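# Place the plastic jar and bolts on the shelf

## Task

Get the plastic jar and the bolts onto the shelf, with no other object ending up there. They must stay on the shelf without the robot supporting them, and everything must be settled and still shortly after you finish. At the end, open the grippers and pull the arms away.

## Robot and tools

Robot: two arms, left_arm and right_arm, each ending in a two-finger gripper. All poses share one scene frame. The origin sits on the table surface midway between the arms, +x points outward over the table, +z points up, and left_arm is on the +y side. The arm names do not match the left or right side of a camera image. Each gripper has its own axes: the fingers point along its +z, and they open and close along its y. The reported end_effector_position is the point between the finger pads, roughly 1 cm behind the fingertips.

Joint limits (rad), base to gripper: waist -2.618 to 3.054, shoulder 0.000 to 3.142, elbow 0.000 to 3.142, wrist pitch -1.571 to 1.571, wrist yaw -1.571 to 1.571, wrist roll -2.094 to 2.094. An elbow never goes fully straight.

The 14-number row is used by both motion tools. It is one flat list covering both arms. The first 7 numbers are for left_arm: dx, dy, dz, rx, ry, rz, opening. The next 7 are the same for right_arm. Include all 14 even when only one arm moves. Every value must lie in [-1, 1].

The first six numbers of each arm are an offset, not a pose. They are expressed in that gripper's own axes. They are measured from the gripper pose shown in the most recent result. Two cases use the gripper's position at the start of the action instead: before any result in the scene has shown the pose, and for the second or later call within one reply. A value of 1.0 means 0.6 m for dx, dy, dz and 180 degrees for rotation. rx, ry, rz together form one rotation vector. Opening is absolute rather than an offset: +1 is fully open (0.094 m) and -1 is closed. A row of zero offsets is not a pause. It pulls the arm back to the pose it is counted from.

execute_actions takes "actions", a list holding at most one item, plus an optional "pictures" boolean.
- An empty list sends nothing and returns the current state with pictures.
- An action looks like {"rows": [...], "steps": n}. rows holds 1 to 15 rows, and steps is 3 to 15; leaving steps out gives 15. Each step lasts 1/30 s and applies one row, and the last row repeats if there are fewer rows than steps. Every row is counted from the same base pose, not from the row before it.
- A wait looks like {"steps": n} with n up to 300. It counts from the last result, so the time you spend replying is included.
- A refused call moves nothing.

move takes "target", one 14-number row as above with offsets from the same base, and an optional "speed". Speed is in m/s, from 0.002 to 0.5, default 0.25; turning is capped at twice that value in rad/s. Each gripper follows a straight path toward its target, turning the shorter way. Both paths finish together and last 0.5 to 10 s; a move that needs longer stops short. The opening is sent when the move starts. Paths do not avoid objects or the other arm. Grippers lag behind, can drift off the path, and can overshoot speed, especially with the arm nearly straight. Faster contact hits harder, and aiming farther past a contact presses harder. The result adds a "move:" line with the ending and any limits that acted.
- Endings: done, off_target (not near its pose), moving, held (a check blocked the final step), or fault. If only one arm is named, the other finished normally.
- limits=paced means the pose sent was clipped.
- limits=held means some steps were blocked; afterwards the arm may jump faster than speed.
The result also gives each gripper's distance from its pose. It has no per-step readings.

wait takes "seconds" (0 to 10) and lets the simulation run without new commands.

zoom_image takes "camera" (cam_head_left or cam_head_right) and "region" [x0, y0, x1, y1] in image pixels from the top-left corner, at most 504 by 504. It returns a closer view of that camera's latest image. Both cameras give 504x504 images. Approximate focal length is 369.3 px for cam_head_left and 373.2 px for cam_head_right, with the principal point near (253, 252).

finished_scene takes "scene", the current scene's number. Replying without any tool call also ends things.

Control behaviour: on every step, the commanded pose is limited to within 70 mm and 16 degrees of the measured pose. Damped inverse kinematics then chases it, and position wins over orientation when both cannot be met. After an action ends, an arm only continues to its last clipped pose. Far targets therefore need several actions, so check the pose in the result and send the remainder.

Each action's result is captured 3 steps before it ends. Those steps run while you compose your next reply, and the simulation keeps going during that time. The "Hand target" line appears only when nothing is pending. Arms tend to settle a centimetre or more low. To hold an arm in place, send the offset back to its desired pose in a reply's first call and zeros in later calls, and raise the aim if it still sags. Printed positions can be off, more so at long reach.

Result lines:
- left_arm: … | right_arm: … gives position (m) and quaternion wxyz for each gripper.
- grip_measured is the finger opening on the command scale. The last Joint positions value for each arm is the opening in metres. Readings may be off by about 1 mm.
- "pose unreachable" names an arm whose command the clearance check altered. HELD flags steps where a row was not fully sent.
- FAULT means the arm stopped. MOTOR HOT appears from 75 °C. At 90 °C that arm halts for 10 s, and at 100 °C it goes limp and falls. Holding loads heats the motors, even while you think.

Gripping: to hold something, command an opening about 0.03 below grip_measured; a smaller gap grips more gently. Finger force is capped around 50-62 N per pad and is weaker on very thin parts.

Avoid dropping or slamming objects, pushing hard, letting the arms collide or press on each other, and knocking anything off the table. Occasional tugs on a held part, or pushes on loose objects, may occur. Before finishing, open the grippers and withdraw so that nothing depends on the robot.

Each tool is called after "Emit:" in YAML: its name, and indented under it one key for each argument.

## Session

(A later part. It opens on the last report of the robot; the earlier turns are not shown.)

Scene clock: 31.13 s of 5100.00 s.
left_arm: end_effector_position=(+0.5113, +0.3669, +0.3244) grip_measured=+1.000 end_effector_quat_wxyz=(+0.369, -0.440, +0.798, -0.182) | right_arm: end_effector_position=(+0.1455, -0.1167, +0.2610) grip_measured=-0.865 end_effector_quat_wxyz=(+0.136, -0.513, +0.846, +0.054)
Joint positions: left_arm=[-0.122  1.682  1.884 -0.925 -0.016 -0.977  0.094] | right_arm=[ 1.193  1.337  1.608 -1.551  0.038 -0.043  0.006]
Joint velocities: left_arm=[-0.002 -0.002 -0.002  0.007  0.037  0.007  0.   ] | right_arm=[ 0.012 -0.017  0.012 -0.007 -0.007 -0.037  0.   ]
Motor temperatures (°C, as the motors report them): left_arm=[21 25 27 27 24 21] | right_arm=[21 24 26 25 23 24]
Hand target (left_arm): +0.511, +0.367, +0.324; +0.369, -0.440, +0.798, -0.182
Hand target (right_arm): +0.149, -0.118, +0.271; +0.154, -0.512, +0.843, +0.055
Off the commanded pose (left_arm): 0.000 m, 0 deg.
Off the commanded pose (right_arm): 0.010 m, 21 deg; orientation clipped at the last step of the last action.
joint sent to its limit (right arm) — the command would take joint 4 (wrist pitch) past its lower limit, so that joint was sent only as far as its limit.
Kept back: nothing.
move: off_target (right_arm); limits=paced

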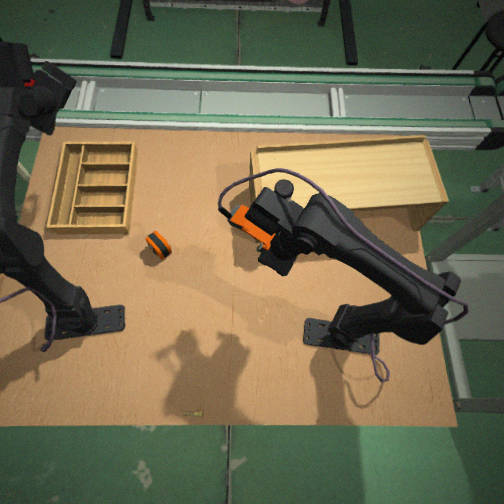

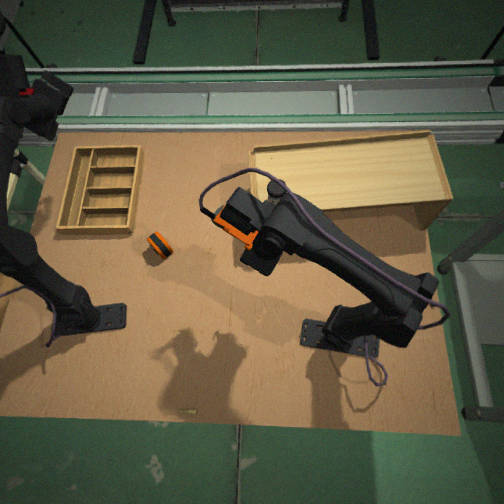

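Emit:
move:
  target: [0,0,0,0,0,0,1,0.153,-0.545,0.055,0,0,0,-1]
  speed: 0.15

Scene clock: 34.20 s of 5100.00 s.
left_arm: end_effector_position=(+0.5113, +0.3669, +0.3244) grip_measured=+1.000 end_effector_quat_wxyz=(+0.369, -0.440, +0.798, -0.183) | right_arm: end_effector_position=(+0.4045, -0.3462, +0.2103) grip_measured=-0.865 end_effector_quat_wxyz=(+0.127, -0.509, +0.850, +0.047)
Joint positions: left_arm=[-0.122  1.682  1.884 -0.925 -0.016 -0.978  0.094] | right_arm=[-0.007  1.942  2.053 -1.543 -0.233 -1.212  0.006]
Joint velocities: left_arm=[-0.002 -0.002  0.002 -0.007  0.081 -0.022  0.   ] | right_arm=[-0.002  0.007 -0.002  0.037  0.051 -0.022  0.001]
Motor temperatures (°C, as the motors report them): left_arm=[21 25 27 27 24 21] | right_arm=[21 24 26 25 23 24]
Hand target (left_arm): +0.511, +0.367, +0.324; +0.369, -0.440, +0.798, -0.183
Hand target (right_arm): +0.407, -0.344, +0.225; +0.148, -0.512, +0.845, +0.044
Off the commanded pose (left_arm): 0.000 m, 0 deg.
Off the commanded pose (right_arm): 0.012 m, 1 deg.
joint sent to its limit (right arm) — the command would take joint 4 (wrist pitch) past its lower limit, so that joint was sent only as far as its limit.
Kept back: nothing.
move: off_target (right_arm)

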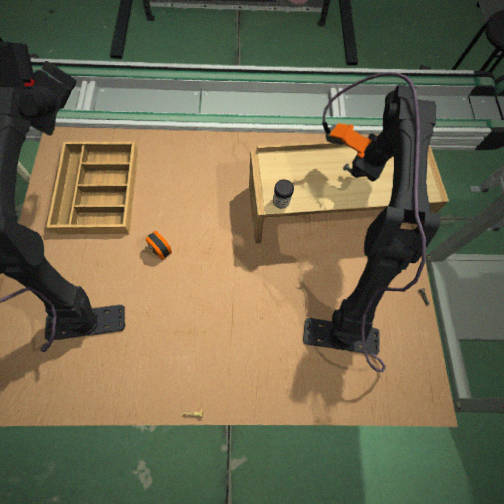

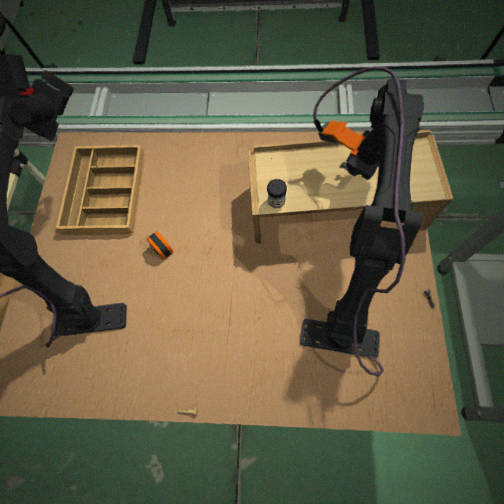

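Emit:
move:
  target: [0,0,0,0,0,0,1,0,0,0.033,0,0,0,-1]
  speed: 0.04

Emit:
move:
  target: [0,0,0,0,0,0,1,0,0,0,0,0,0,0]

Emit:
move:
  target: [0,0,0,0,0,0,1,0,0,-0.09,0,0,0,0]

Emit:
move:
  target: [0,0,0,0,0,0,1,0.39,0.25,-0.13,0,0,0,0]

Scene clock: 35.17 s of 5100.00 s.
left_arm: end_effector_position=(+0.5113, +0.3669, +0.3244) grip_measured=+1.000 end_effector_quat_wxyz=(+0.369, -0.440, +0.798, -0.183) | right_arm: end_effector_position=(+0.4038, -0.3461, +0.1933) grip_measured=-0.865 end_effector_quat_wxyz=(+0.120, -0.507, +0.852, +0.052)
Joint positions: left_arm=[-0.122  1.682  1.884 -0.925 -0.016 -0.978  0.094] | right_arm=[-0.006  1.933  1.973 -1.489 -0.233 -1.206  0.006]
Joint velocities: left_arm=[-0.002  0.012 -0.012  0.051 -0.037 -0.081  0.   ] | right_arm=[ 0.002 -0.002 -0.007 -0.022 -0.007  0.007 -0.001]
Motor temperatures (°C, as the motors report them): left_arm=[21 25 27 27 24 21] | right_arm=[21 24 26 25 23 24]
Hand target (left_arm): +0.511, +0.367, +0.324; +0.369, -0.440, +0.798, -0.183
Hand target (right_arm): +0.407, -0.342, +0.191; +0.127, -0.509, +0.850, +0.047
Off the commanded pose (left_arm): 0.000 m, 0 deg.
Off the commanded pose (right_arm): 0.006 m, 1 deg.
Kept back: nothing.
move: done

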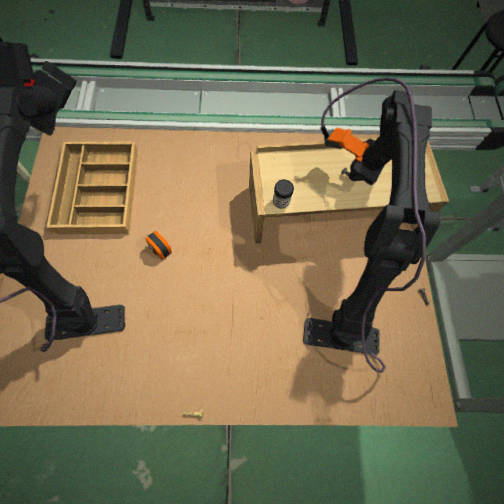

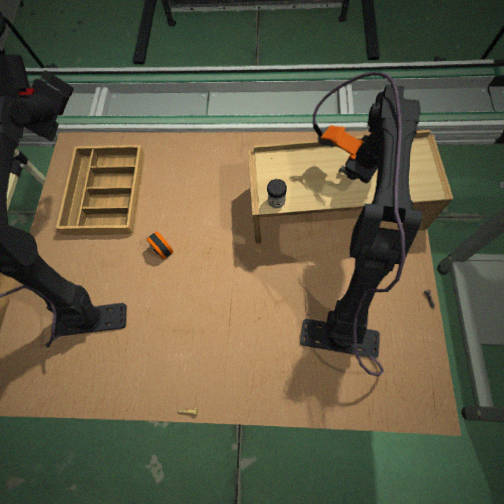

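Scene clock: 35.67 s of 5100.00 s.
left_arm: end_effector_position=(+0.5113, +0.3669, +0.3244) grip_measured=+1.000 end_effector_quat_wxyz=(+0.369, -0.440, +0.798, -0.183) | right_arm: end_effector_position=(+0.4039, -0.3461, +0.1925) grip_measured=-0.003 end_effector_quat_wxyz=(+0.119, -0.507, +0.852, +0.053)
Joint positions: left_arm=[-0.122  1.682  1.884 -0.925 -0.016 -0.978  0.094] | right_arm=[-0.006  1.935  1.973 -1.489 -0.233 -1.206  0.047]
Joint velocities: left_arm=[-0.017 -0.017 -0.002  0.037 -0.051 -0.007  0.   ] | right_arm=[-0.012  0.012 -0.007  0.007 -0.037 -0.007 -0.001]
Motor temperatures (°C, as the motors report them): left_arm=[21 25 27 27 24 21] | right_arm=[21 24 26 25 23 24]
Hand target (left_arm): +0.511, +0.367, +0.324; +0.369, -0.440, +0.798, -0.183
Hand target (right_arm): +0.404, -0.346, +0.193; +0.120, -0.507, +0.852, +0.052
Off the commanded pose (left_arm): 0.000 m, 0 deg.
Off the commanded pose (right_arm): 0.001 m, 0 deg.
Kept back: nothing.
move: done

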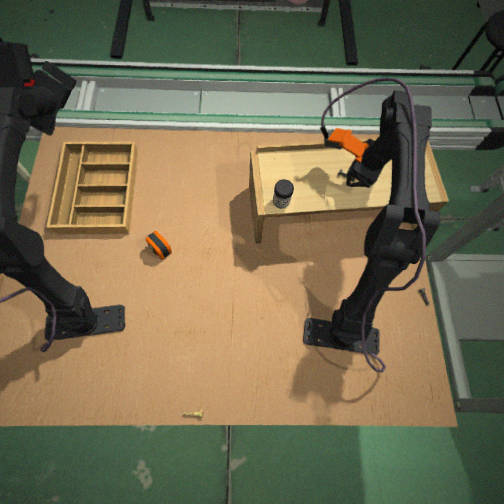

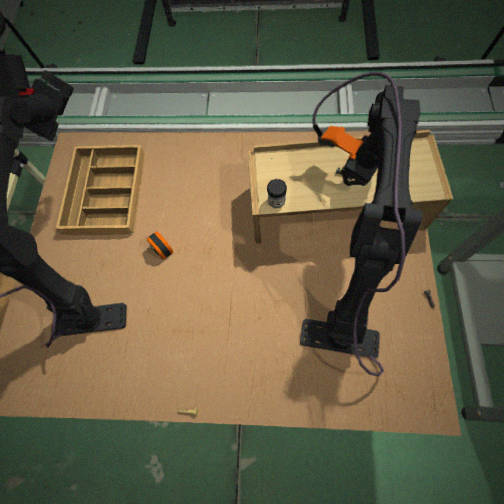

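Scene clock: 36.50 s of 5100.00 s.
left_arm: end_effector_position=(+0.5113, +0.3669, +0.3244) grip_measured=+1.000 end_effector_quat_wxyz=(+0.369, -0.440, +0.798, -0.183) | right_arm: end_effector_position=(+0.3974, -0.3552, +0.2319) grip_measured=-0.003 end_effector_quat_wxyz=(+0.150, -0.499, +0.853, +0.026)
Joint positions: left_arm=[-0.122  1.682  1.884 -0.925 -0.016 -0.978  0.094] | right_arm=[-0.033  1.88   2.05  -1.542 -0.233 -1.209  0.047]
Joint velocities: left_arm=[-0.012  0.017 -0.012 -0.081 -0.081 -0.037  0.   ] | right_arm=[ 0.007 -0.002  0.012 -0.022 -0.051 -0.037 -0.001]
Motor temperatures (°C, as the motors report them): left_arm=[21 25 27 27 24 21] | right_arm=[21 24 26 25 23 24]
Hand target (left_arm): +0.511, +0.367, +0.324; +0.369, -0.440, +0.798, -0.183
Hand target (right_arm): +0.397, -0.357, +0.245; +0.164, -0.499, +0.851, +0.018
Off the commanded pose (left_arm): 0.000 m, 0 deg.
Off the commanded pose (right_arm): 0.013 m, 5 deg.
joint sent to its limit (right arm) — the command would take joint 4 (wrist pitch) past its lower limit, so that joint was sent only as far as its limit.
Kept back: nothing.
move: off_target (right_arm)

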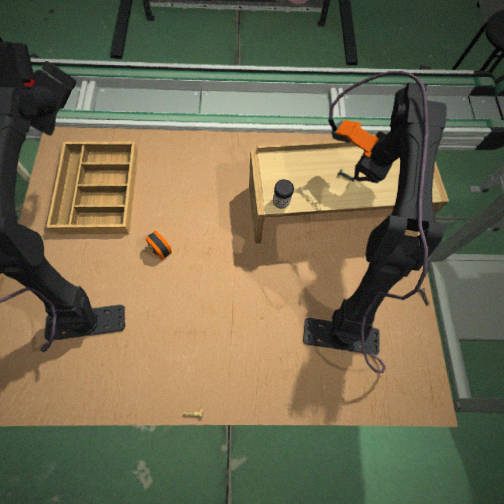

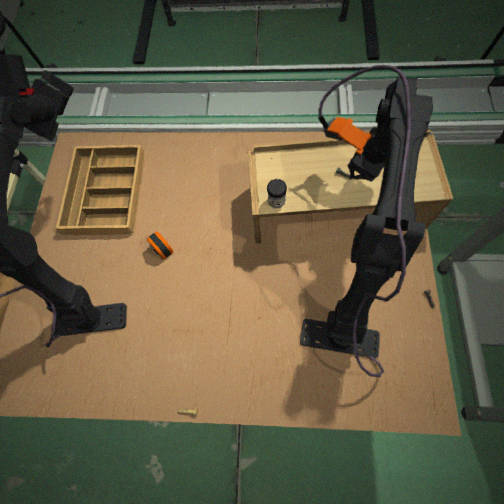

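Scene clock: 38.27 s of 5100.00 s.
left_arm: end_effector_position=(+0.5113, +0.3669, +0.3244) grip_measured=+1.000 end_effector_quat_wxyz=(+0.369, -0.440, +0.798, -0.183) | right_arm: end_effector_position=(+0.1479, -0.5061, +0.2316) grip_measured=-0.003 end_effector_quat_wxyz=(+0.118, -0.460, +0.874, -0.104)
Joint positions: left_arm=[-0.122  1.682  1.884 -0.925 -0.016 -0.978  0.094] | right_arm=[-0.987  1.243  1.416 -1.542 -0.243 -2.074  0.047]
Joint velocities: left_arm=[-0.002  0.002  0.002  0.066  0.007 -0.051  0.   ] | right_arm=[-0.002  0.012 -0.027  0.022  0.081 -0.022 -0.   ]
Motor temperatures (°C, as the motors report them): left_arm=[21 25 27 27 24 21] | right_arm=[21 24 26 25 23 24]
Hand target (left_arm): +0.511, +0.367, +0.324; +0.369, -0.440, +0.798, -0.183
Hand target (right_arm): +0.144, -0.501, +0.231; +0.116, -0.462, +0.873, -0.101
Off the commanded pose (left_arm): 0.000 m, 0 deg.
Off the commanded pose (right_arm): 0.016 m, 16 deg.
joint sent to its limit (right arm) — the command would take joint 4 (wrist pitch) past its lower limit and joint 6 (wrist roll) past its lower limit, so those joints were sent only as far as their limits.
Kept back: nothing.
move: off_target (right_arm)

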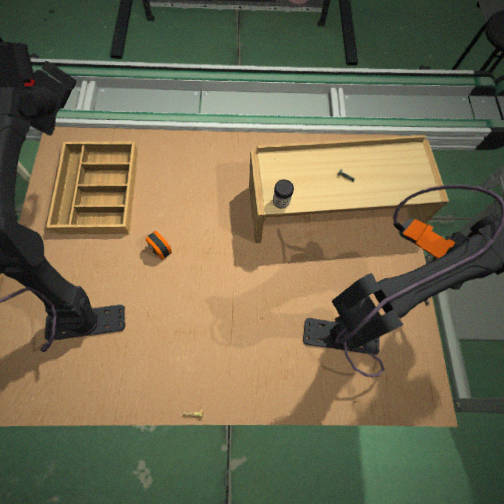

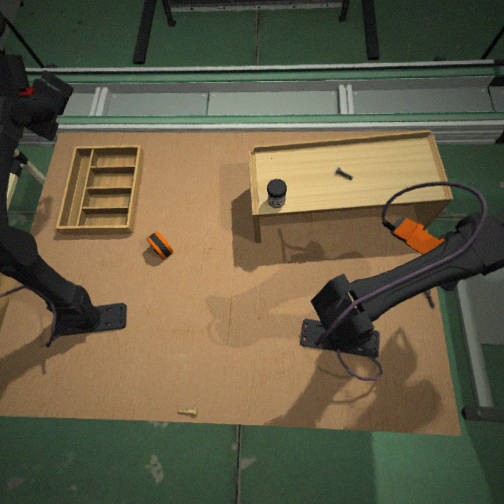

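Emit:
move:
  target: [0,0,0,0,0,0,1,0.098,0.125,0.265,-0.082,0.06,0.169,0]

Emit:
zoom_image:
  camera: "cam_head_left"
  region: [340, 220, 504, 360]

Emit:
zoom_image:
  camera: "cam_head_right"
  region: [340, 220, 504, 360]

Scene clock: 40.73 s of 5100.00 s.
left_arm: end_effector_position=(+0.5113, +0.3669, +0.3244) grip_measured=+1.000 end_effector_quat_wxyz=(+0.369, -0.440, +0.798, -0.183) | right_arm: end_effector_position=(+0.1045, -0.5243, +0.0541) grip_measured=-0.003 end_effector_quat_wxyz=(+0.002, -0.222, +0.975, -0.003)
Joint positions: left_arm=[-0.122  1.682  1.884 -0.925 -0.016 -0.978  0.094] | right_arm=[-1.009  1.382  0.838 -1.021 -0.003 -1.598  0.047]
Joint velocities: left_arm=[-0.007  0.002  0.002 -0.007  0.007 -0.037  0.   ] | right_arm=[-0.002 -0.007  0.007 -0.051  0.037  0.007 -0.001]
Motor temperatures (°C, as the motors report them): left_arm=[21 25 27 28 24 21] | right_arm=[21 24 26 25 23 24]
Hand target (left_arm): +0.511, +0.367, +0.324; +0.369, -0.440, +0.798, -0.183
Hand target (right_arm): +0.101, -0.525, +0.051; -0.001, -0.214, +0.977, -0.002
Off the commanded pose (left_arm): 0.000 m, 0 deg.
Off the commanded pose (right_arm): 0.002 m, 1 deg.
Kept back: nothing.
move: done

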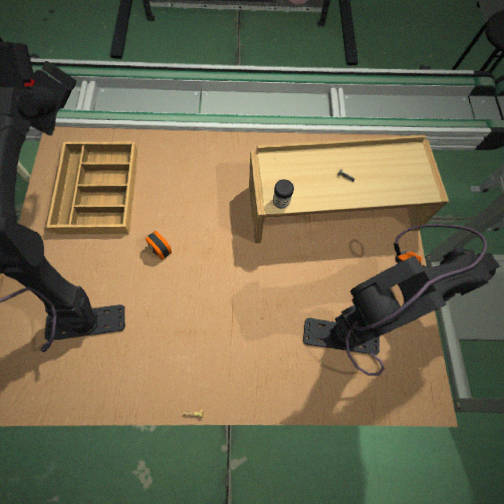

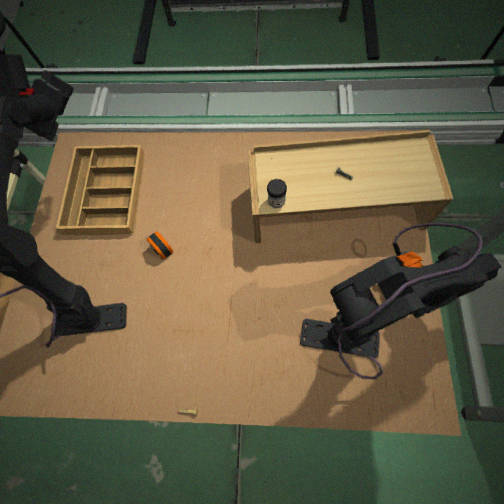

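Region (340, 220, 504, 360) of cam_head_left's 504x504 image, scaled by 3.073, with more detail than that image has; it fills the top 430 rows of this view, and the rest is white.

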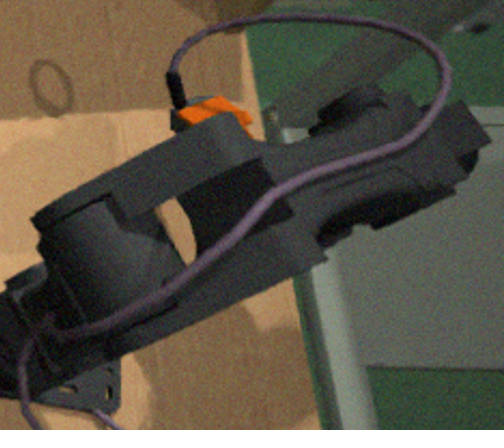

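Region (340, 220, 504, 360) of cam_head_right's 504x504 image, scaled by 3.073, with more detail than that image has; it fills the top 430 rows of this view, and the rest is white.

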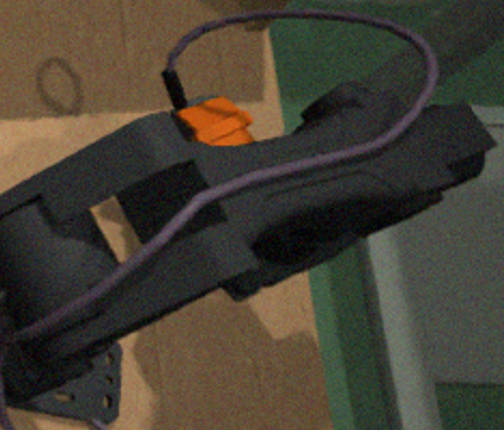

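Emit:
move:
  target: [0,0,0,0,0,0,1,0,0,0.072,0,0,0,0.9]
  speed: 0.05

Emit:
move:
  target: [0,0,0,0,0,0,1,0,0,0,0,0,0,-1]

Scene clock: 42.33 s of 5100.00 s.
left_arm: end_effector_position=(+0.5113, +0.3669, +0.3244) grip_measured=+1.000 end_effector_quat_wxyz=(+0.369, -0.440, +0.798, -0.183) | right_arm: end_effector_position=(+0.1053, -0.5264, +0.0146) grip_measured=+0.897 end_effector_quat_wxyz=(+0.002, -0.222, +0.975, -0.007)
Joint positions: left_arm=[-0.122  1.682  1.884 -0.925 -0.016 -0.978  0.094] | right_arm=[-1.009  1.449  0.724 -0.83  -0.002 -1.597  0.089]
Joint velocities: left_arm=[-0.012  0.012 -0.007  0.007 -0.037 -0.051  0.   ] | right_arm=[ 0.002  0.002  0.012  0.007  0.037 -0.007 -0.   ]
Motor temperatures (°C, as the motors report them): left_arm=[21 25 28 28 24 21] | right_arm=[21 24 26 25 23 24]
Hand target (left_arm): +0.511, +0.367, +0.324; +0.369, -0.440, +0.798, -0.183
Hand target (right_arm): +0.104, -0.524, +0.011; +0.002, -0.222, +0.975, -0.003
Off the commanded pose (left_arm): 0.000 m, 0 deg.
Off the commanded pose (right_arm): 0.004 m, 1 deg.
Kept back: nothing.
move: done

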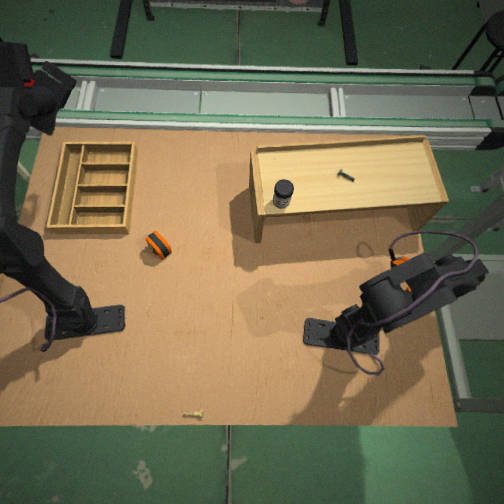

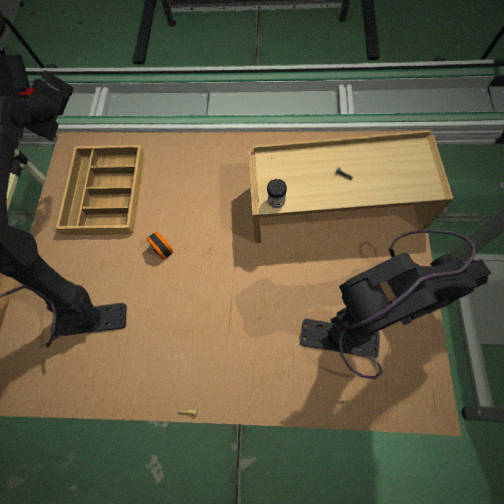

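Scene clock: 42.83 s of 5100.00 s.
left_arm: end_effector_position=(+0.5113, +0.3669, +0.3244) grip_measured=+1.000 end_effector_quat_wxyz=(+0.369, -0.440, +0.798, -0.183) | right_arm: end_effector_position=(+0.1053, -0.5264, +0.0146) grip_measured=-0.982 end_effector_quat_wxyz=(+0.002, -0.222, +0.975, -0.007)
Joint positions: left_arm=[-0.122  1.682  1.884 -0.925 -0.016 -0.978  0.094] | right_arm=[-1.009  1.449  0.724 -0.83  -0.002 -1.597  0.001]
Joint velocities: left_arm=[-0.002 -0.017  0.012  0.022  0.007 -0.066  0.   ] | right_arm=[-0.002  0.012 -0.007  0.007  0.037  0.022 -0.001]
Motor temperatures (°C, as the motors report them): left_arm=[21 25 28 28 24 21] | right_arm=[21 24 26 25 23 24]
Hand target (left_arm): +0.511, +0.367, +0.324; +0.369, -0.440, +0.798, -0.183
Hand target (right_arm): +0.105, -0.526, +0.015; +0.002, -0.222, +0.975, -0.007
Off the commanded pose (left_arm): 0.000 m, 0 deg.
Off the commanded pose (right_arm): 0.000 m, 0 deg.
Kept back: nothing.
move: done

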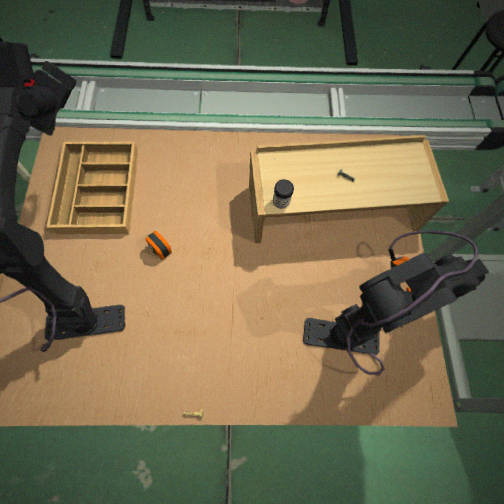

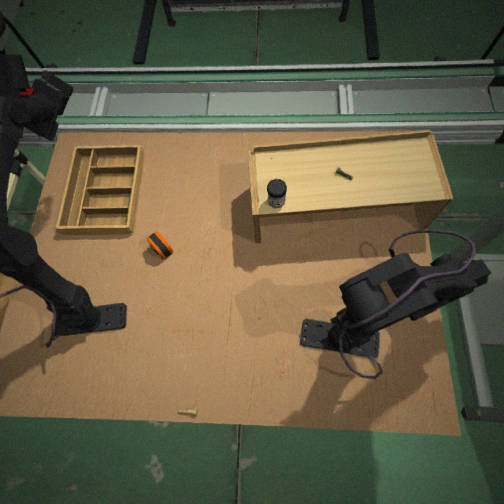

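Miss. Move along -X (toward +x) 9 cm to look.

Emit:
move:
  target: [0,0,0,0,0,0,1,-0.15,0,-0.02,0,0,0,-1]
  speed: 0.1

Emit:
zoom_image:
  camera: "cam_head_left"
  region: [340, 220, 504, 360]

Emit:
zoom_image:
  camera: "cam_head_right"
  region: [340, 220, 504, 360]

Scene clock: 44.50 s of 5100.00 s.
left_arm: end_effector_position=(+0.5113, +0.3669, +0.3244) grip_measured=+1.000 end_effector_quat_wxyz=(+0.369, -0.440, +0.798, -0.183) | right_arm: end_effector_position=(+0.1801, -0.4809, +0.0195) grip_measured=-0.982 end_effector_quat_wxyz=(-0.000, -0.222, +0.975, +0.001)
Joint positions: left_arm=[-0.122  1.682  1.884 -0.925 -0.016 -0.978  0.094] | right_arm=[-0.605  1.486  0.778 -0.865 -0.001 -1.194  0.001]
Joint velocities: left_arm=[-0.017  0.012 -0.022  0.007  0.051  0.022  0.   ] | right_arm=[ 0.002 -0.012  0.002  0.007  0.037 -0.007 -0.001]
Motor temperatures (°C, as the motors report them): left_arm=[21 25 28 28 24 21] | right_arm=[21 24 26 25 23 24]
Hand target (left_arm): +0.511, +0.367, +0.324; +0.369, -0.440, +0.798, -0.183
Hand target (right_arm): +0.187, -0.484, +0.025; +0.004, -0.222, +0.975, -0.004
Off the commanded pose (left_arm): 0.000 m, 0 deg.
Off the commanded pose (right_arm): 0.012 m, 1 deg.
Kept back: nothing.
move: off_target (right_arm)

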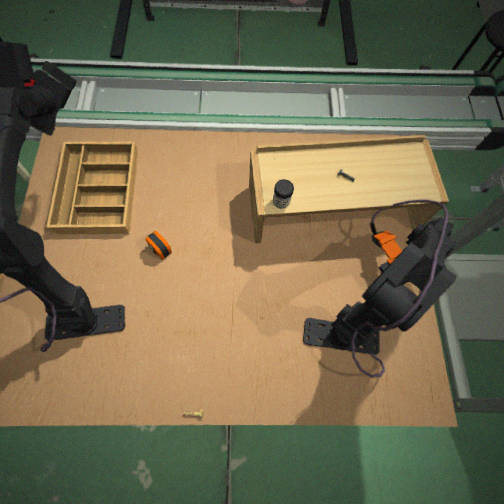

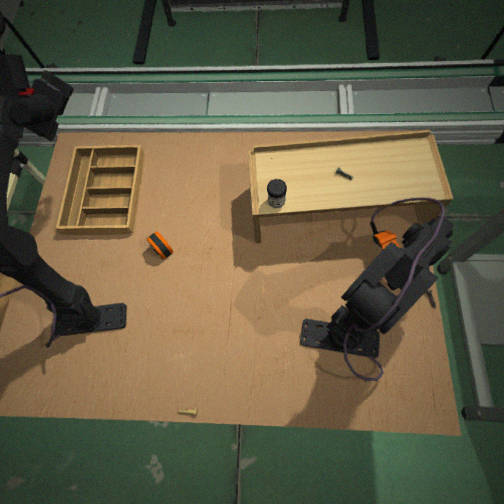

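Region (340, 220, 504, 360) of cam_head_left's 504x504 image, scaled by 3.073, with more detail than that image has; it fills the top 430 rows of this view, and the rest is white.

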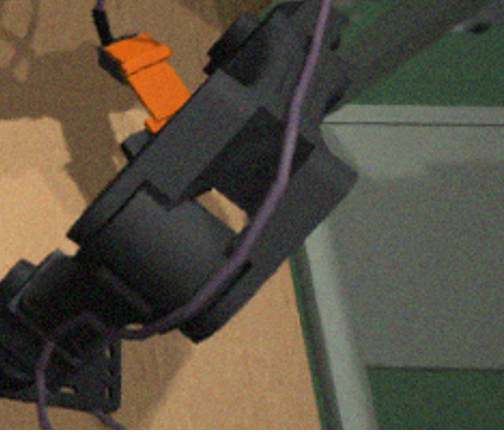

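Region (340, 220, 504, 360) of cam_head_right's 504x504 image, scaled by 3.073, with more detail than that image has; it fills the top 430 rows of this view, and the rest is white.

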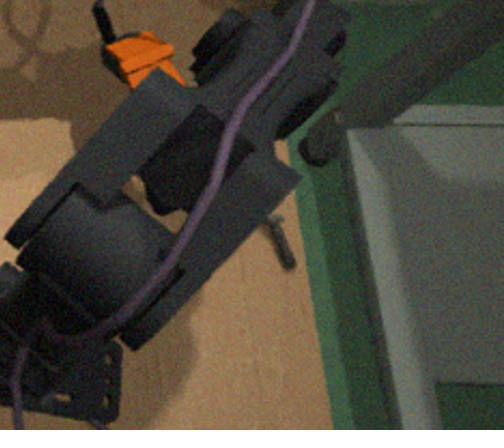

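Emit:
move:
  target: [0,0,0,0,0,0,1,0.158,-0.061,-0.03,0,0,0,0.9]
  speed: 0.1

Emit:
move:
  target: [0,0,0,0,0,0,1,0,0,0.05,0,0,0,0.9]
  speed: 0.04

Emit:
move:
  target: [0,0,0,0,0,0,1,0,0,0,0,0,0,-1]

Scene clock: 46.30 s of 5100.00 s.
left_arm: end_effector_position=(+0.5113, +0.3669, +0.3244) grip_measured=+1.000 end_effector_quat_wxyz=(+0.369, -0.440, +0.798, -0.183) | right_arm: end_effector_position=(+0.1100, -0.5514, +0.0330) grip_measured=+0.897 end_effector_quat_wxyz=(-0.002, -0.221, +0.975, +0.002)
Joint positions: left_arm=[-0.122  1.682  1.884 -0.925 -0.016 -0.978  0.094] | right_arm=[-1.029  1.531  0.879 -0.923  0.004 -1.617  0.089]
Joint velocities: left_arm=[-0.007  0.002 -0.007  0.095 -0.066 -0.037  0.   ] | right_arm=[-0.012  0.007 -0.007  0.037 -0.051 -0.037  0.   ]
Motor temperatures (°C, as the motors report them): left_arm=[21 25 28 28 24 21] | right_arm=[21 24 26 25 23 24]
Hand target (left_arm): +0.511, +0.367, +0.324; +0.369, -0.440, +0.798, -0.183
Hand target (right_arm): +0.111, -0.558, +0.039; -0.001, -0.222, +0.975, -0.003
Off the commanded pose (left_arm): 0.000 m, 0 deg.
Off the commanded pose (right_arm): 0.006 m, 0 deg.
Kept back: nothing.
move: done

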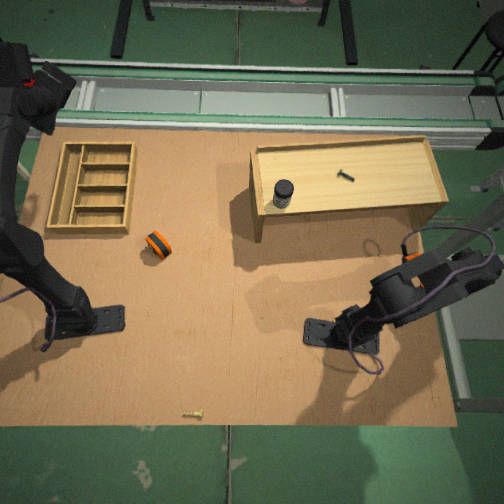

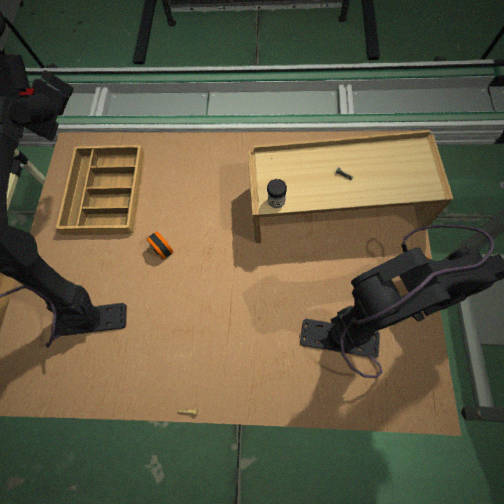

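Scene clock: 47.47 s of 5100.00 s.
left_arm: end_effector_position=(+0.5113, +0.3669, +0.3244) grip_measured=+1.000 end_effector_quat_wxyz=(+0.369, -0.440, +0.798, -0.183) | right_arm: end_effector_position=(+0.1121, -0.5563, +0.0096) grip_measured=+0.897 end_effector_quat_wxyz=(-0.001, -0.221, +0.975, -0.009)
Joint positions: left_arm=[-0.122  1.682  1.884 -0.925 -0.016 -0.978  0.094] | right_arm=[-1.029  1.577  0.819 -0.797  0.005 -1.617  0.089]
Joint velocities: left_arm=[-0.002 -0.002  0.002  0.037 -0.007 -0.037  0.   ] | right_arm=[-0.017 -0.002  0.017  0.007 -0.051 -0.022 -0.001]
Motor temperatures (°C, as the motors report them): left_arm=[21 25 28 28 24 21] | right_arm=[21 23 26 25 23 24]
Hand target (left_arm): +0.511, +0.367, +0.324; +0.369, -0.440, +0.798, -0.183
Hand target (right_arm): +0.109, -0.551, +0.003; -0.003, -0.221, +0.975, +0.002
Off the commanded pose (left_arm): 0.000 m, 0 deg.
Off the commanded pose (right_arm): 0.009 m, 1 deg.
Kept back: nothing.
move: done

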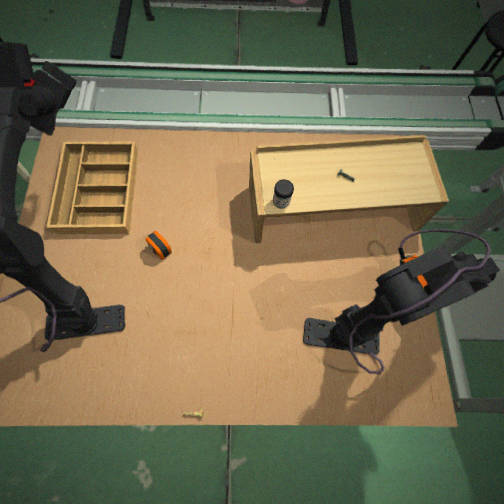

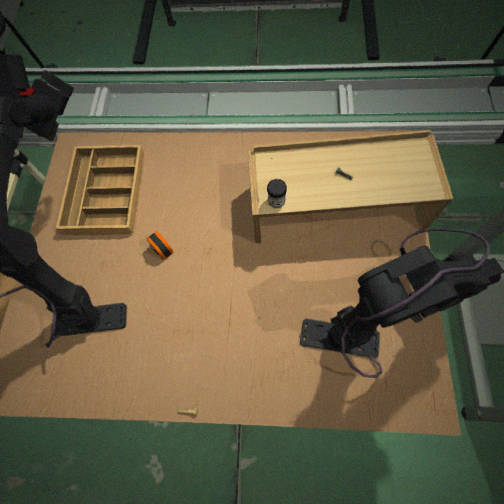

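Scene clock: 47.97 s of 5100.00 s.
left_arm: end_effector_position=(+0.5113, +0.3669, +0.3244) grip_measured=+1.000 end_effector_quat_wxyz=(+0.368, -0.441, +0.798, -0.183) | right_arm: end_effector_position=(+0.1120, -0.5564, +0.0096) grip_measured=-0.982 end_effector_quat_wxyz=(-0.001, -0.221, +0.975, -0.009)
Joint positions: left_arm=[-0.122  1.682  1.884 -0.925 -0.016 -0.979  0.094] | right_arm=[-1.029  1.577  0.819 -0.796  0.005 -1.617  0.001]
Joint velocities: left_arm=[-0.012  0.002  0.007  0.037 -0.066  0.051  0.   ] | right_arm=[-0.012  0.002  0.007 -0.022 -0.081 -0.051 -0.001]
Motor temperatures (°C, as the motors report them): left_arm=[21 25 28 28 24 21] | right_arm=[21 23 26 25 23 24]
Hand target (left_arm): +0.511, +0.367, +0.324; +0.368, -0.441, +0.798, -0.183
Hand target (right_arm): +0.112, -0.556, +0.010; -0.001, -0.221, +0.975, -0.009
Off the commanded pose (left_arm): 0.000 m, 0 deg.
Off the commanded pose (right_arm): 0.000 m, 0 deg.
Kept back: nothing.
move: done

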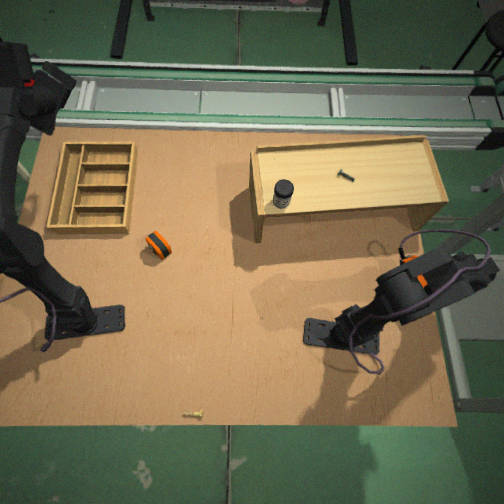

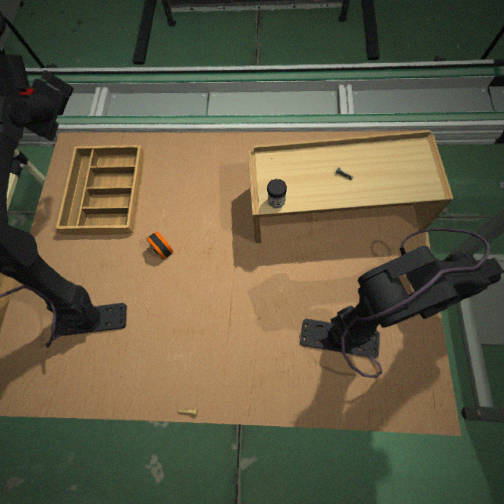

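Emit:
move:
  target: [0,0,0,0,0,0,1,0.03,0,-0.04,0,0,0,0.9]
  speed: 0.1

Emit:
move:
  target: [0,0,0,0,0,0,1,0.03,0,0.045,0,0,0,0.9]
  speed: 0.04

Emit:
move:
  target: [0,0,0,0,0,0,1,0,0,0,0,0,0,-1]

Scene clock: 49.17 s of 5100.00 s.
left_arm: end_effector_position=(+0.5113, +0.3669, +0.3244) grip_measured=+1.000 end_effector_quat_wxyz=(+0.368, -0.441, +0.798, -0.183) | right_arm: end_effector_position=(+0.0956, -0.5558, +0.0223) grip_measured=+0.897 end_effector_quat_wxyz=(-0.003, -0.223, +0.975, +0.007)
Joint positions: left_arm=[-0.122  1.682  1.884 -0.925 -0.016 -0.979  0.094] | right_arm=[-1.091  1.557  0.857 -0.886  0.005 -1.682  0.089]
Joint velocities: left_arm=[ 0.002  0.012 -0.007 -0.022  0.022  0.051  0.   ] | right_arm=[-0.007 -0.002  0.002  0.037  0.007 -0.007 -0.   ]
Motor temperatures (°C, as the motors report them): left_arm=[21 25 28 28 24 21] | right_arm=[21 23 26 25 23 24]
Hand target (left_arm): +0.511, +0.367, +0.324; +0.368, -0.441, +0.798, -0.183
Hand target (right_arm): +0.096, -0.564, +0.034; -0.001, -0.221, +0.975, -0.010
Off the commanded pose (left_arm): 0.000 m, 0 deg.
Off the commanded pose (right_arm): 0.014 m, 2 deg.
Kept back: nothing.
move: off_target (right_arm)

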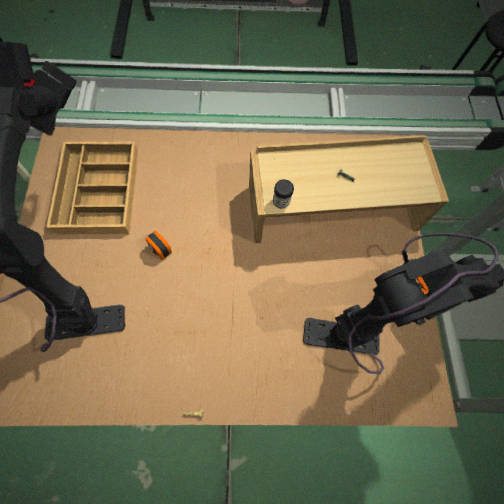

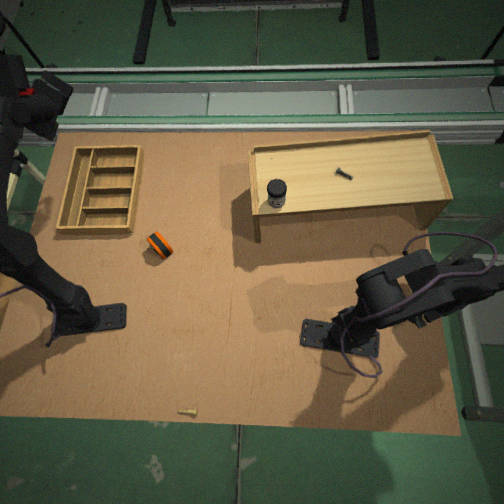

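Scene clock: 50.20 s of 5100.00 s.
left_arm: end_effector_position=(+0.5113, +0.3669, +0.3244) grip_measured=+1.000 end_effector_quat_wxyz=(+0.368, -0.441, +0.798, -0.183) | right_arm: end_effector_position=(+0.0849, -0.5680, +0.0075) grip_measured=+0.897 end_effector_quat_wxyz=(+0.000, -0.223, +0.975, -0.004)
Joint positions: left_arm=[-0.122  1.682  1.884 -0.925 -0.016 -0.979  0.094] | right_arm=[-1.152  1.597  0.831 -0.797 -0.    -1.743  0.089]
Joint velocities: left_arm=[ 0.002  0.007 -0.012 -0.051  0.051  0.051  0.   ] | right_arm=[ 0.007 -0.002 -0.007  0.022  0.051 -0.037  0.   ]
Motor temperatures (°C, as the motors report them): left_arm=[21 25 28 28 24 21] | right_arm=[21 23 26 25 23 24]
Hand target (left_arm): +0.511, +0.367, +0.324; +0.368, -0.441, +0.798, -0.183
Hand target (right_arm): +0.079, -0.563, -0.004; -0.004, -0.223, +0.975, +0.007
Off the commanded pose (left_arm): 0.000 m, 0 deg.
Off the commanded pose (right_arm): 0.014 m, 1 deg.
Kept back: nothing.
move: off_target (right_arm)

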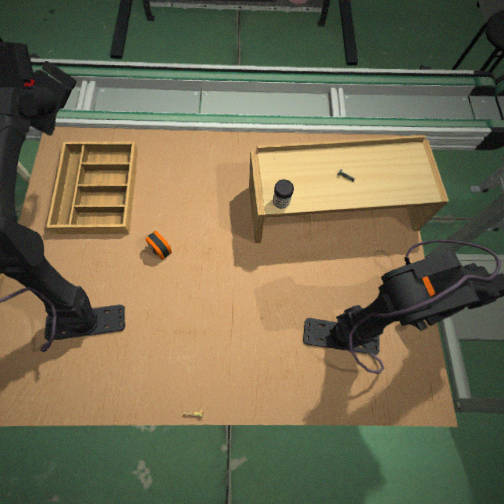

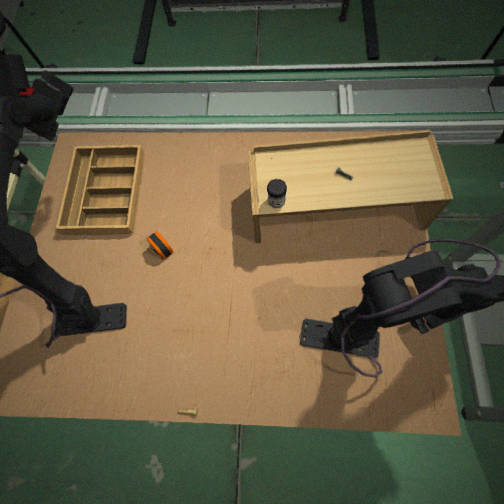

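Scene clock: 50.70 s of 5100.00 s.
left_arm: end_effector_position=(+0.5113, +0.3669, +0.3244) grip_measured=+1.000 end_effector_quat_wxyz=(+0.368, -0.441, +0.798, -0.183) | right_arm: end_effector_position=(+0.0853, -0.5715, +0.0084) grip_measured=-0.981 end_effector_quat_wxyz=(-0.001, -0.222, +0.975, -0.010)
Joint positions: left_arm=[-0.122  1.682  1.884 -0.925 -0.016 -0.979  0.094] | right_arm=[-1.152  1.596  0.834 -0.788  0.003 -1.742  0.001]
Joint velocities: left_arm=[ 0.017 -0.002  0.017 -0.037  0.007 -0.051  0.   ] | right_arm=[ 0.007 -0.007 -0.007  0.007 -0.007  0.051  0.001]
Motor temperatures (°C, as the motors report them): left_arm=[21 25 28 28 24 21] | right_arm=[21 23 26 25 23 24]
Hand target (left_arm): +0.511, +0.367, +0.324; +0.368, -0.441, +0.798, -0.183
Hand target (right_arm): +0.085, -0.568, +0.007; +0.000, -0.223, +0.975, -0.004
Off the commanded pose (left_arm): 0.000 m, 0 deg.
Off the commanded pose (right_arm): 0.004 m, 1 deg.
Kept back: nothing.
move: done

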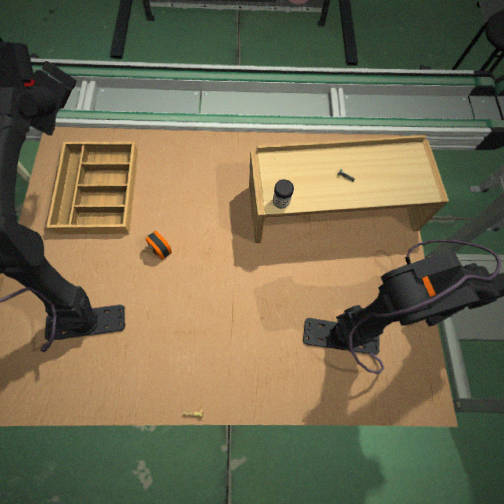

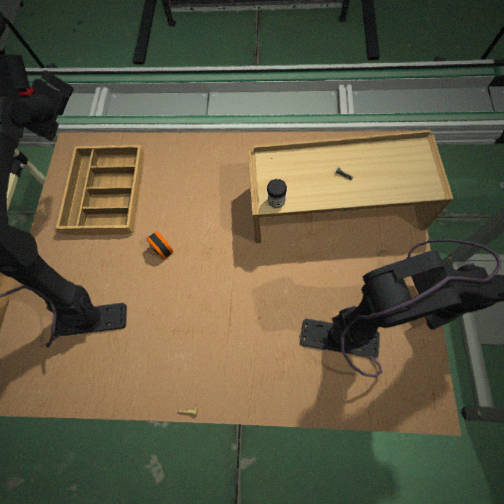

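Emit:
move:
  target: [0,0,0,0,0,0,1,0,0,-0.06,0,0.22,0,0.9]
  speed: 0.1

Emit:
zoom_image:
  camera: "cam_head_left"
  region: [340, 220, 504, 360]

Emit:
zoom_image:
  camera: "cam_head_right"
  region: [340, 220, 504, 360]

Scene clock: 54.80 s of 5100.00 s.
left_arm: end_effector_position=(+0.5113, +0.3669, +0.3244) grip_measured=+1.000 end_effector_quat_wxyz=(+0.368, -0.441, +0.798, -0.183) | right_arm: end_effector_position=(+0.0810, -0.5619, +0.0352) grip_measured=+0.897 end_effector_quat_wxyz=(-0.324, -0.206, +0.920, -0.073)
Joint positions: left_arm=[-0.122  1.682  1.884 -0.925 -0.016 -0.979  0.094] | right_arm=[-0.698  1.691  0.871 -0.976  0.644 -1.205  0.089]
Joint velocities: left_arm=[-0.012 -0.007  0.012  0.022  0.066 -0.095  0.   ] | right_arm=[-0.007 -0.002 -0.007  0.007  0.022 -0.051  0.001]
Motor temperatures (°C, as the motors report them): left_arm=[21 25 28 28 24 21] | right_arm=[21 23 26 25 23 24]
Hand target (left_arm): +0.511, +0.367, +0.324; +0.368, -0.441, +0.798, -0.183
Hand target (right_arm): +0.086, -0.568, +0.042; -0.329, -0.205, +0.918, -0.085
Off the commanded pose (left_arm): 0.000 m, 0 deg.
Off the commanded pose (right_arm): 0.013 m, 2 deg.
Kept back: nothing.
move: off_target (right_arm)

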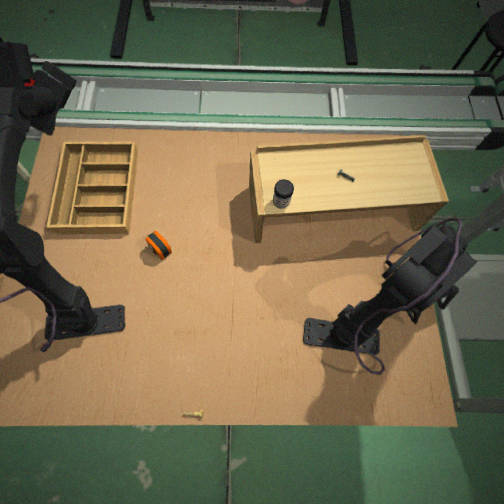

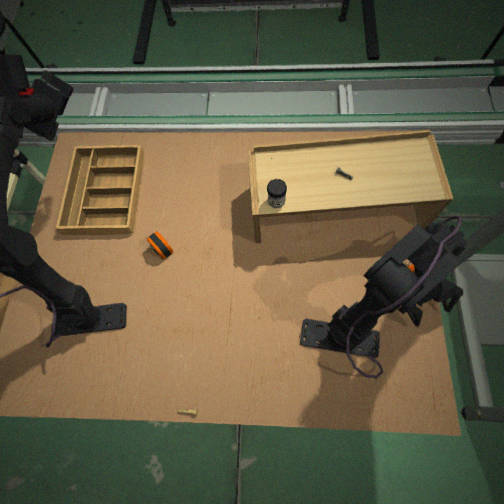

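Region (340, 220, 504, 360) of cam_head_left's 504x504 image, scaled by 3.073, with more detail than that image has; it fills the top 430 rows of this view, and the rest is white.

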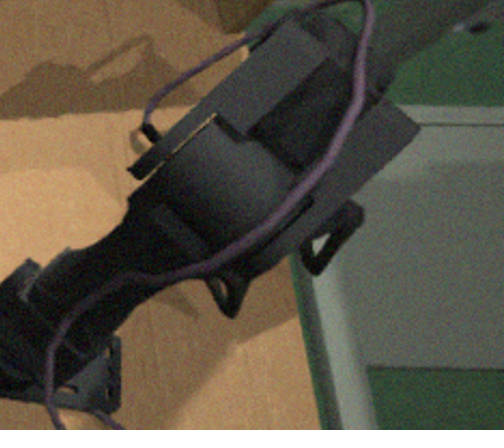

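Region (340, 220, 504, 360) of cam_head_right's 504x504 image, scaled by 3.073, with more detail than that image has; it fills the top 430 rows of this view, and the rest is white.

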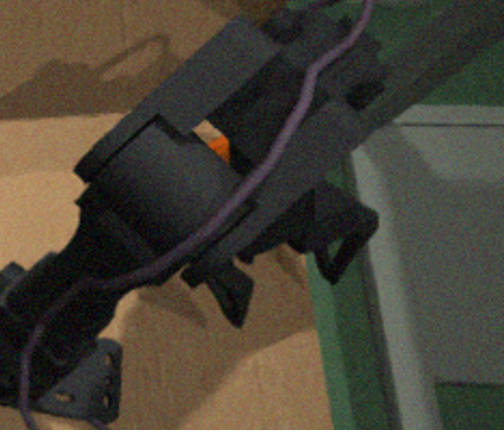

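Emit:
move:
  target: [0,0,0,0,0,0,1,-0.056,-0.058,-0.045,0,0,0,0.9]
  speed: 0.1

Emit:
zoom_image:
  camera: "cam_head_right"
  region: [340, 220, 504, 360]

Emit:
zoom_image:
  camera: "cam_head_left"
  region: [340, 220, 504, 360]

Scene clock: 56.00 s of 5100.00 s.
left_arm: end_effector_position=(+0.5113, +0.3669, +0.3244) grip_measured=+1.000 end_effector_quat_wxyz=(+0.368, -0.441, +0.798, -0.183) | right_arm: end_effector_position=(+0.1247, -0.5698, +0.0339) grip_measured=+0.897 end_effector_quat_wxyz=(-0.335, -0.211, +0.916, -0.063)
Joint positions: left_arm=[-0.122  1.682  1.884 -0.925 -0.016 -0.979  0.094] | right_arm=[-0.598  1.864  1.063 -1.095  0.626 -1.087  0.089]
Joint velocities: left_arm=[ 0.002 -0.002 -0.012  0.007 -0.022 -0.051  0.   ] | right_arm=[-0.002  0.007 -0.022 -0.022  0.022  0.037  0.   ]
Motor temperatures (°C, as the motors report them): left_arm=[21 25 28 28 24 21] | right_arm=[21 23 26 25 23 24]
Hand target (left_arm): +0.511, +0.367, +0.324; +0.368, -0.441, +0.798, -0.183
Hand target (right_arm): +0.135, -0.574, +0.034; -0.324, -0.206, +0.921, -0.072
Off the commanded pose (left_arm): 0.000 m, 0 deg.
Off the commanded pose (right_arm): 0.011 m, 2 deg.
Kept back: nothing.
move: off_target (right_arm)

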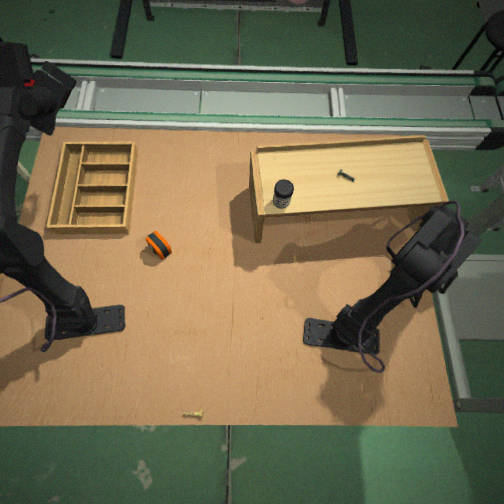

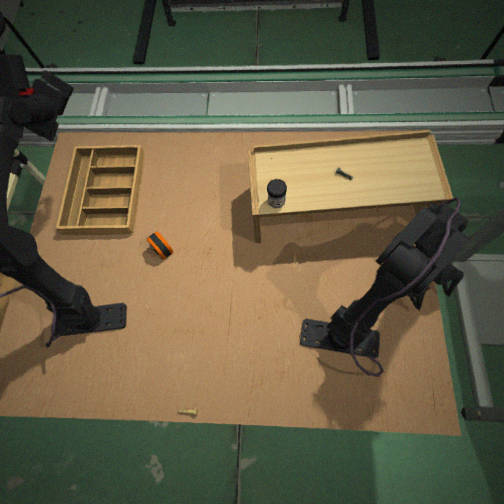

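Region (340, 220, 504, 360) of cam_head_right's 504x504 image, scaled by 3.073, with more detail than that image has; it fills the top 430 rows of this view, and the rest is white.

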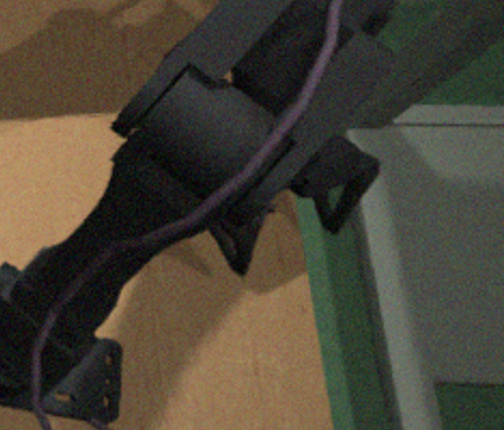

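Region (340, 220, 504, 360) of cam_head_left's 504x504 image, scaled by 3.073, with more detail than that image has; it fills the top 430 rows of this view, and the rest is white.

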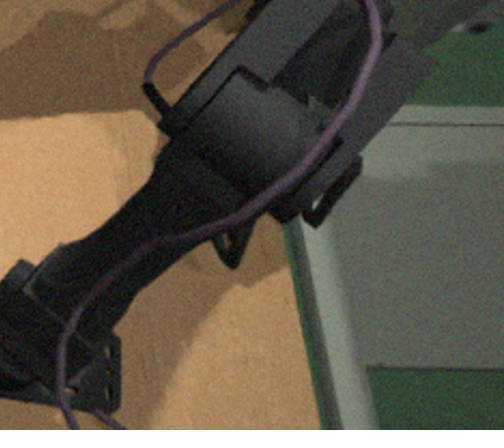

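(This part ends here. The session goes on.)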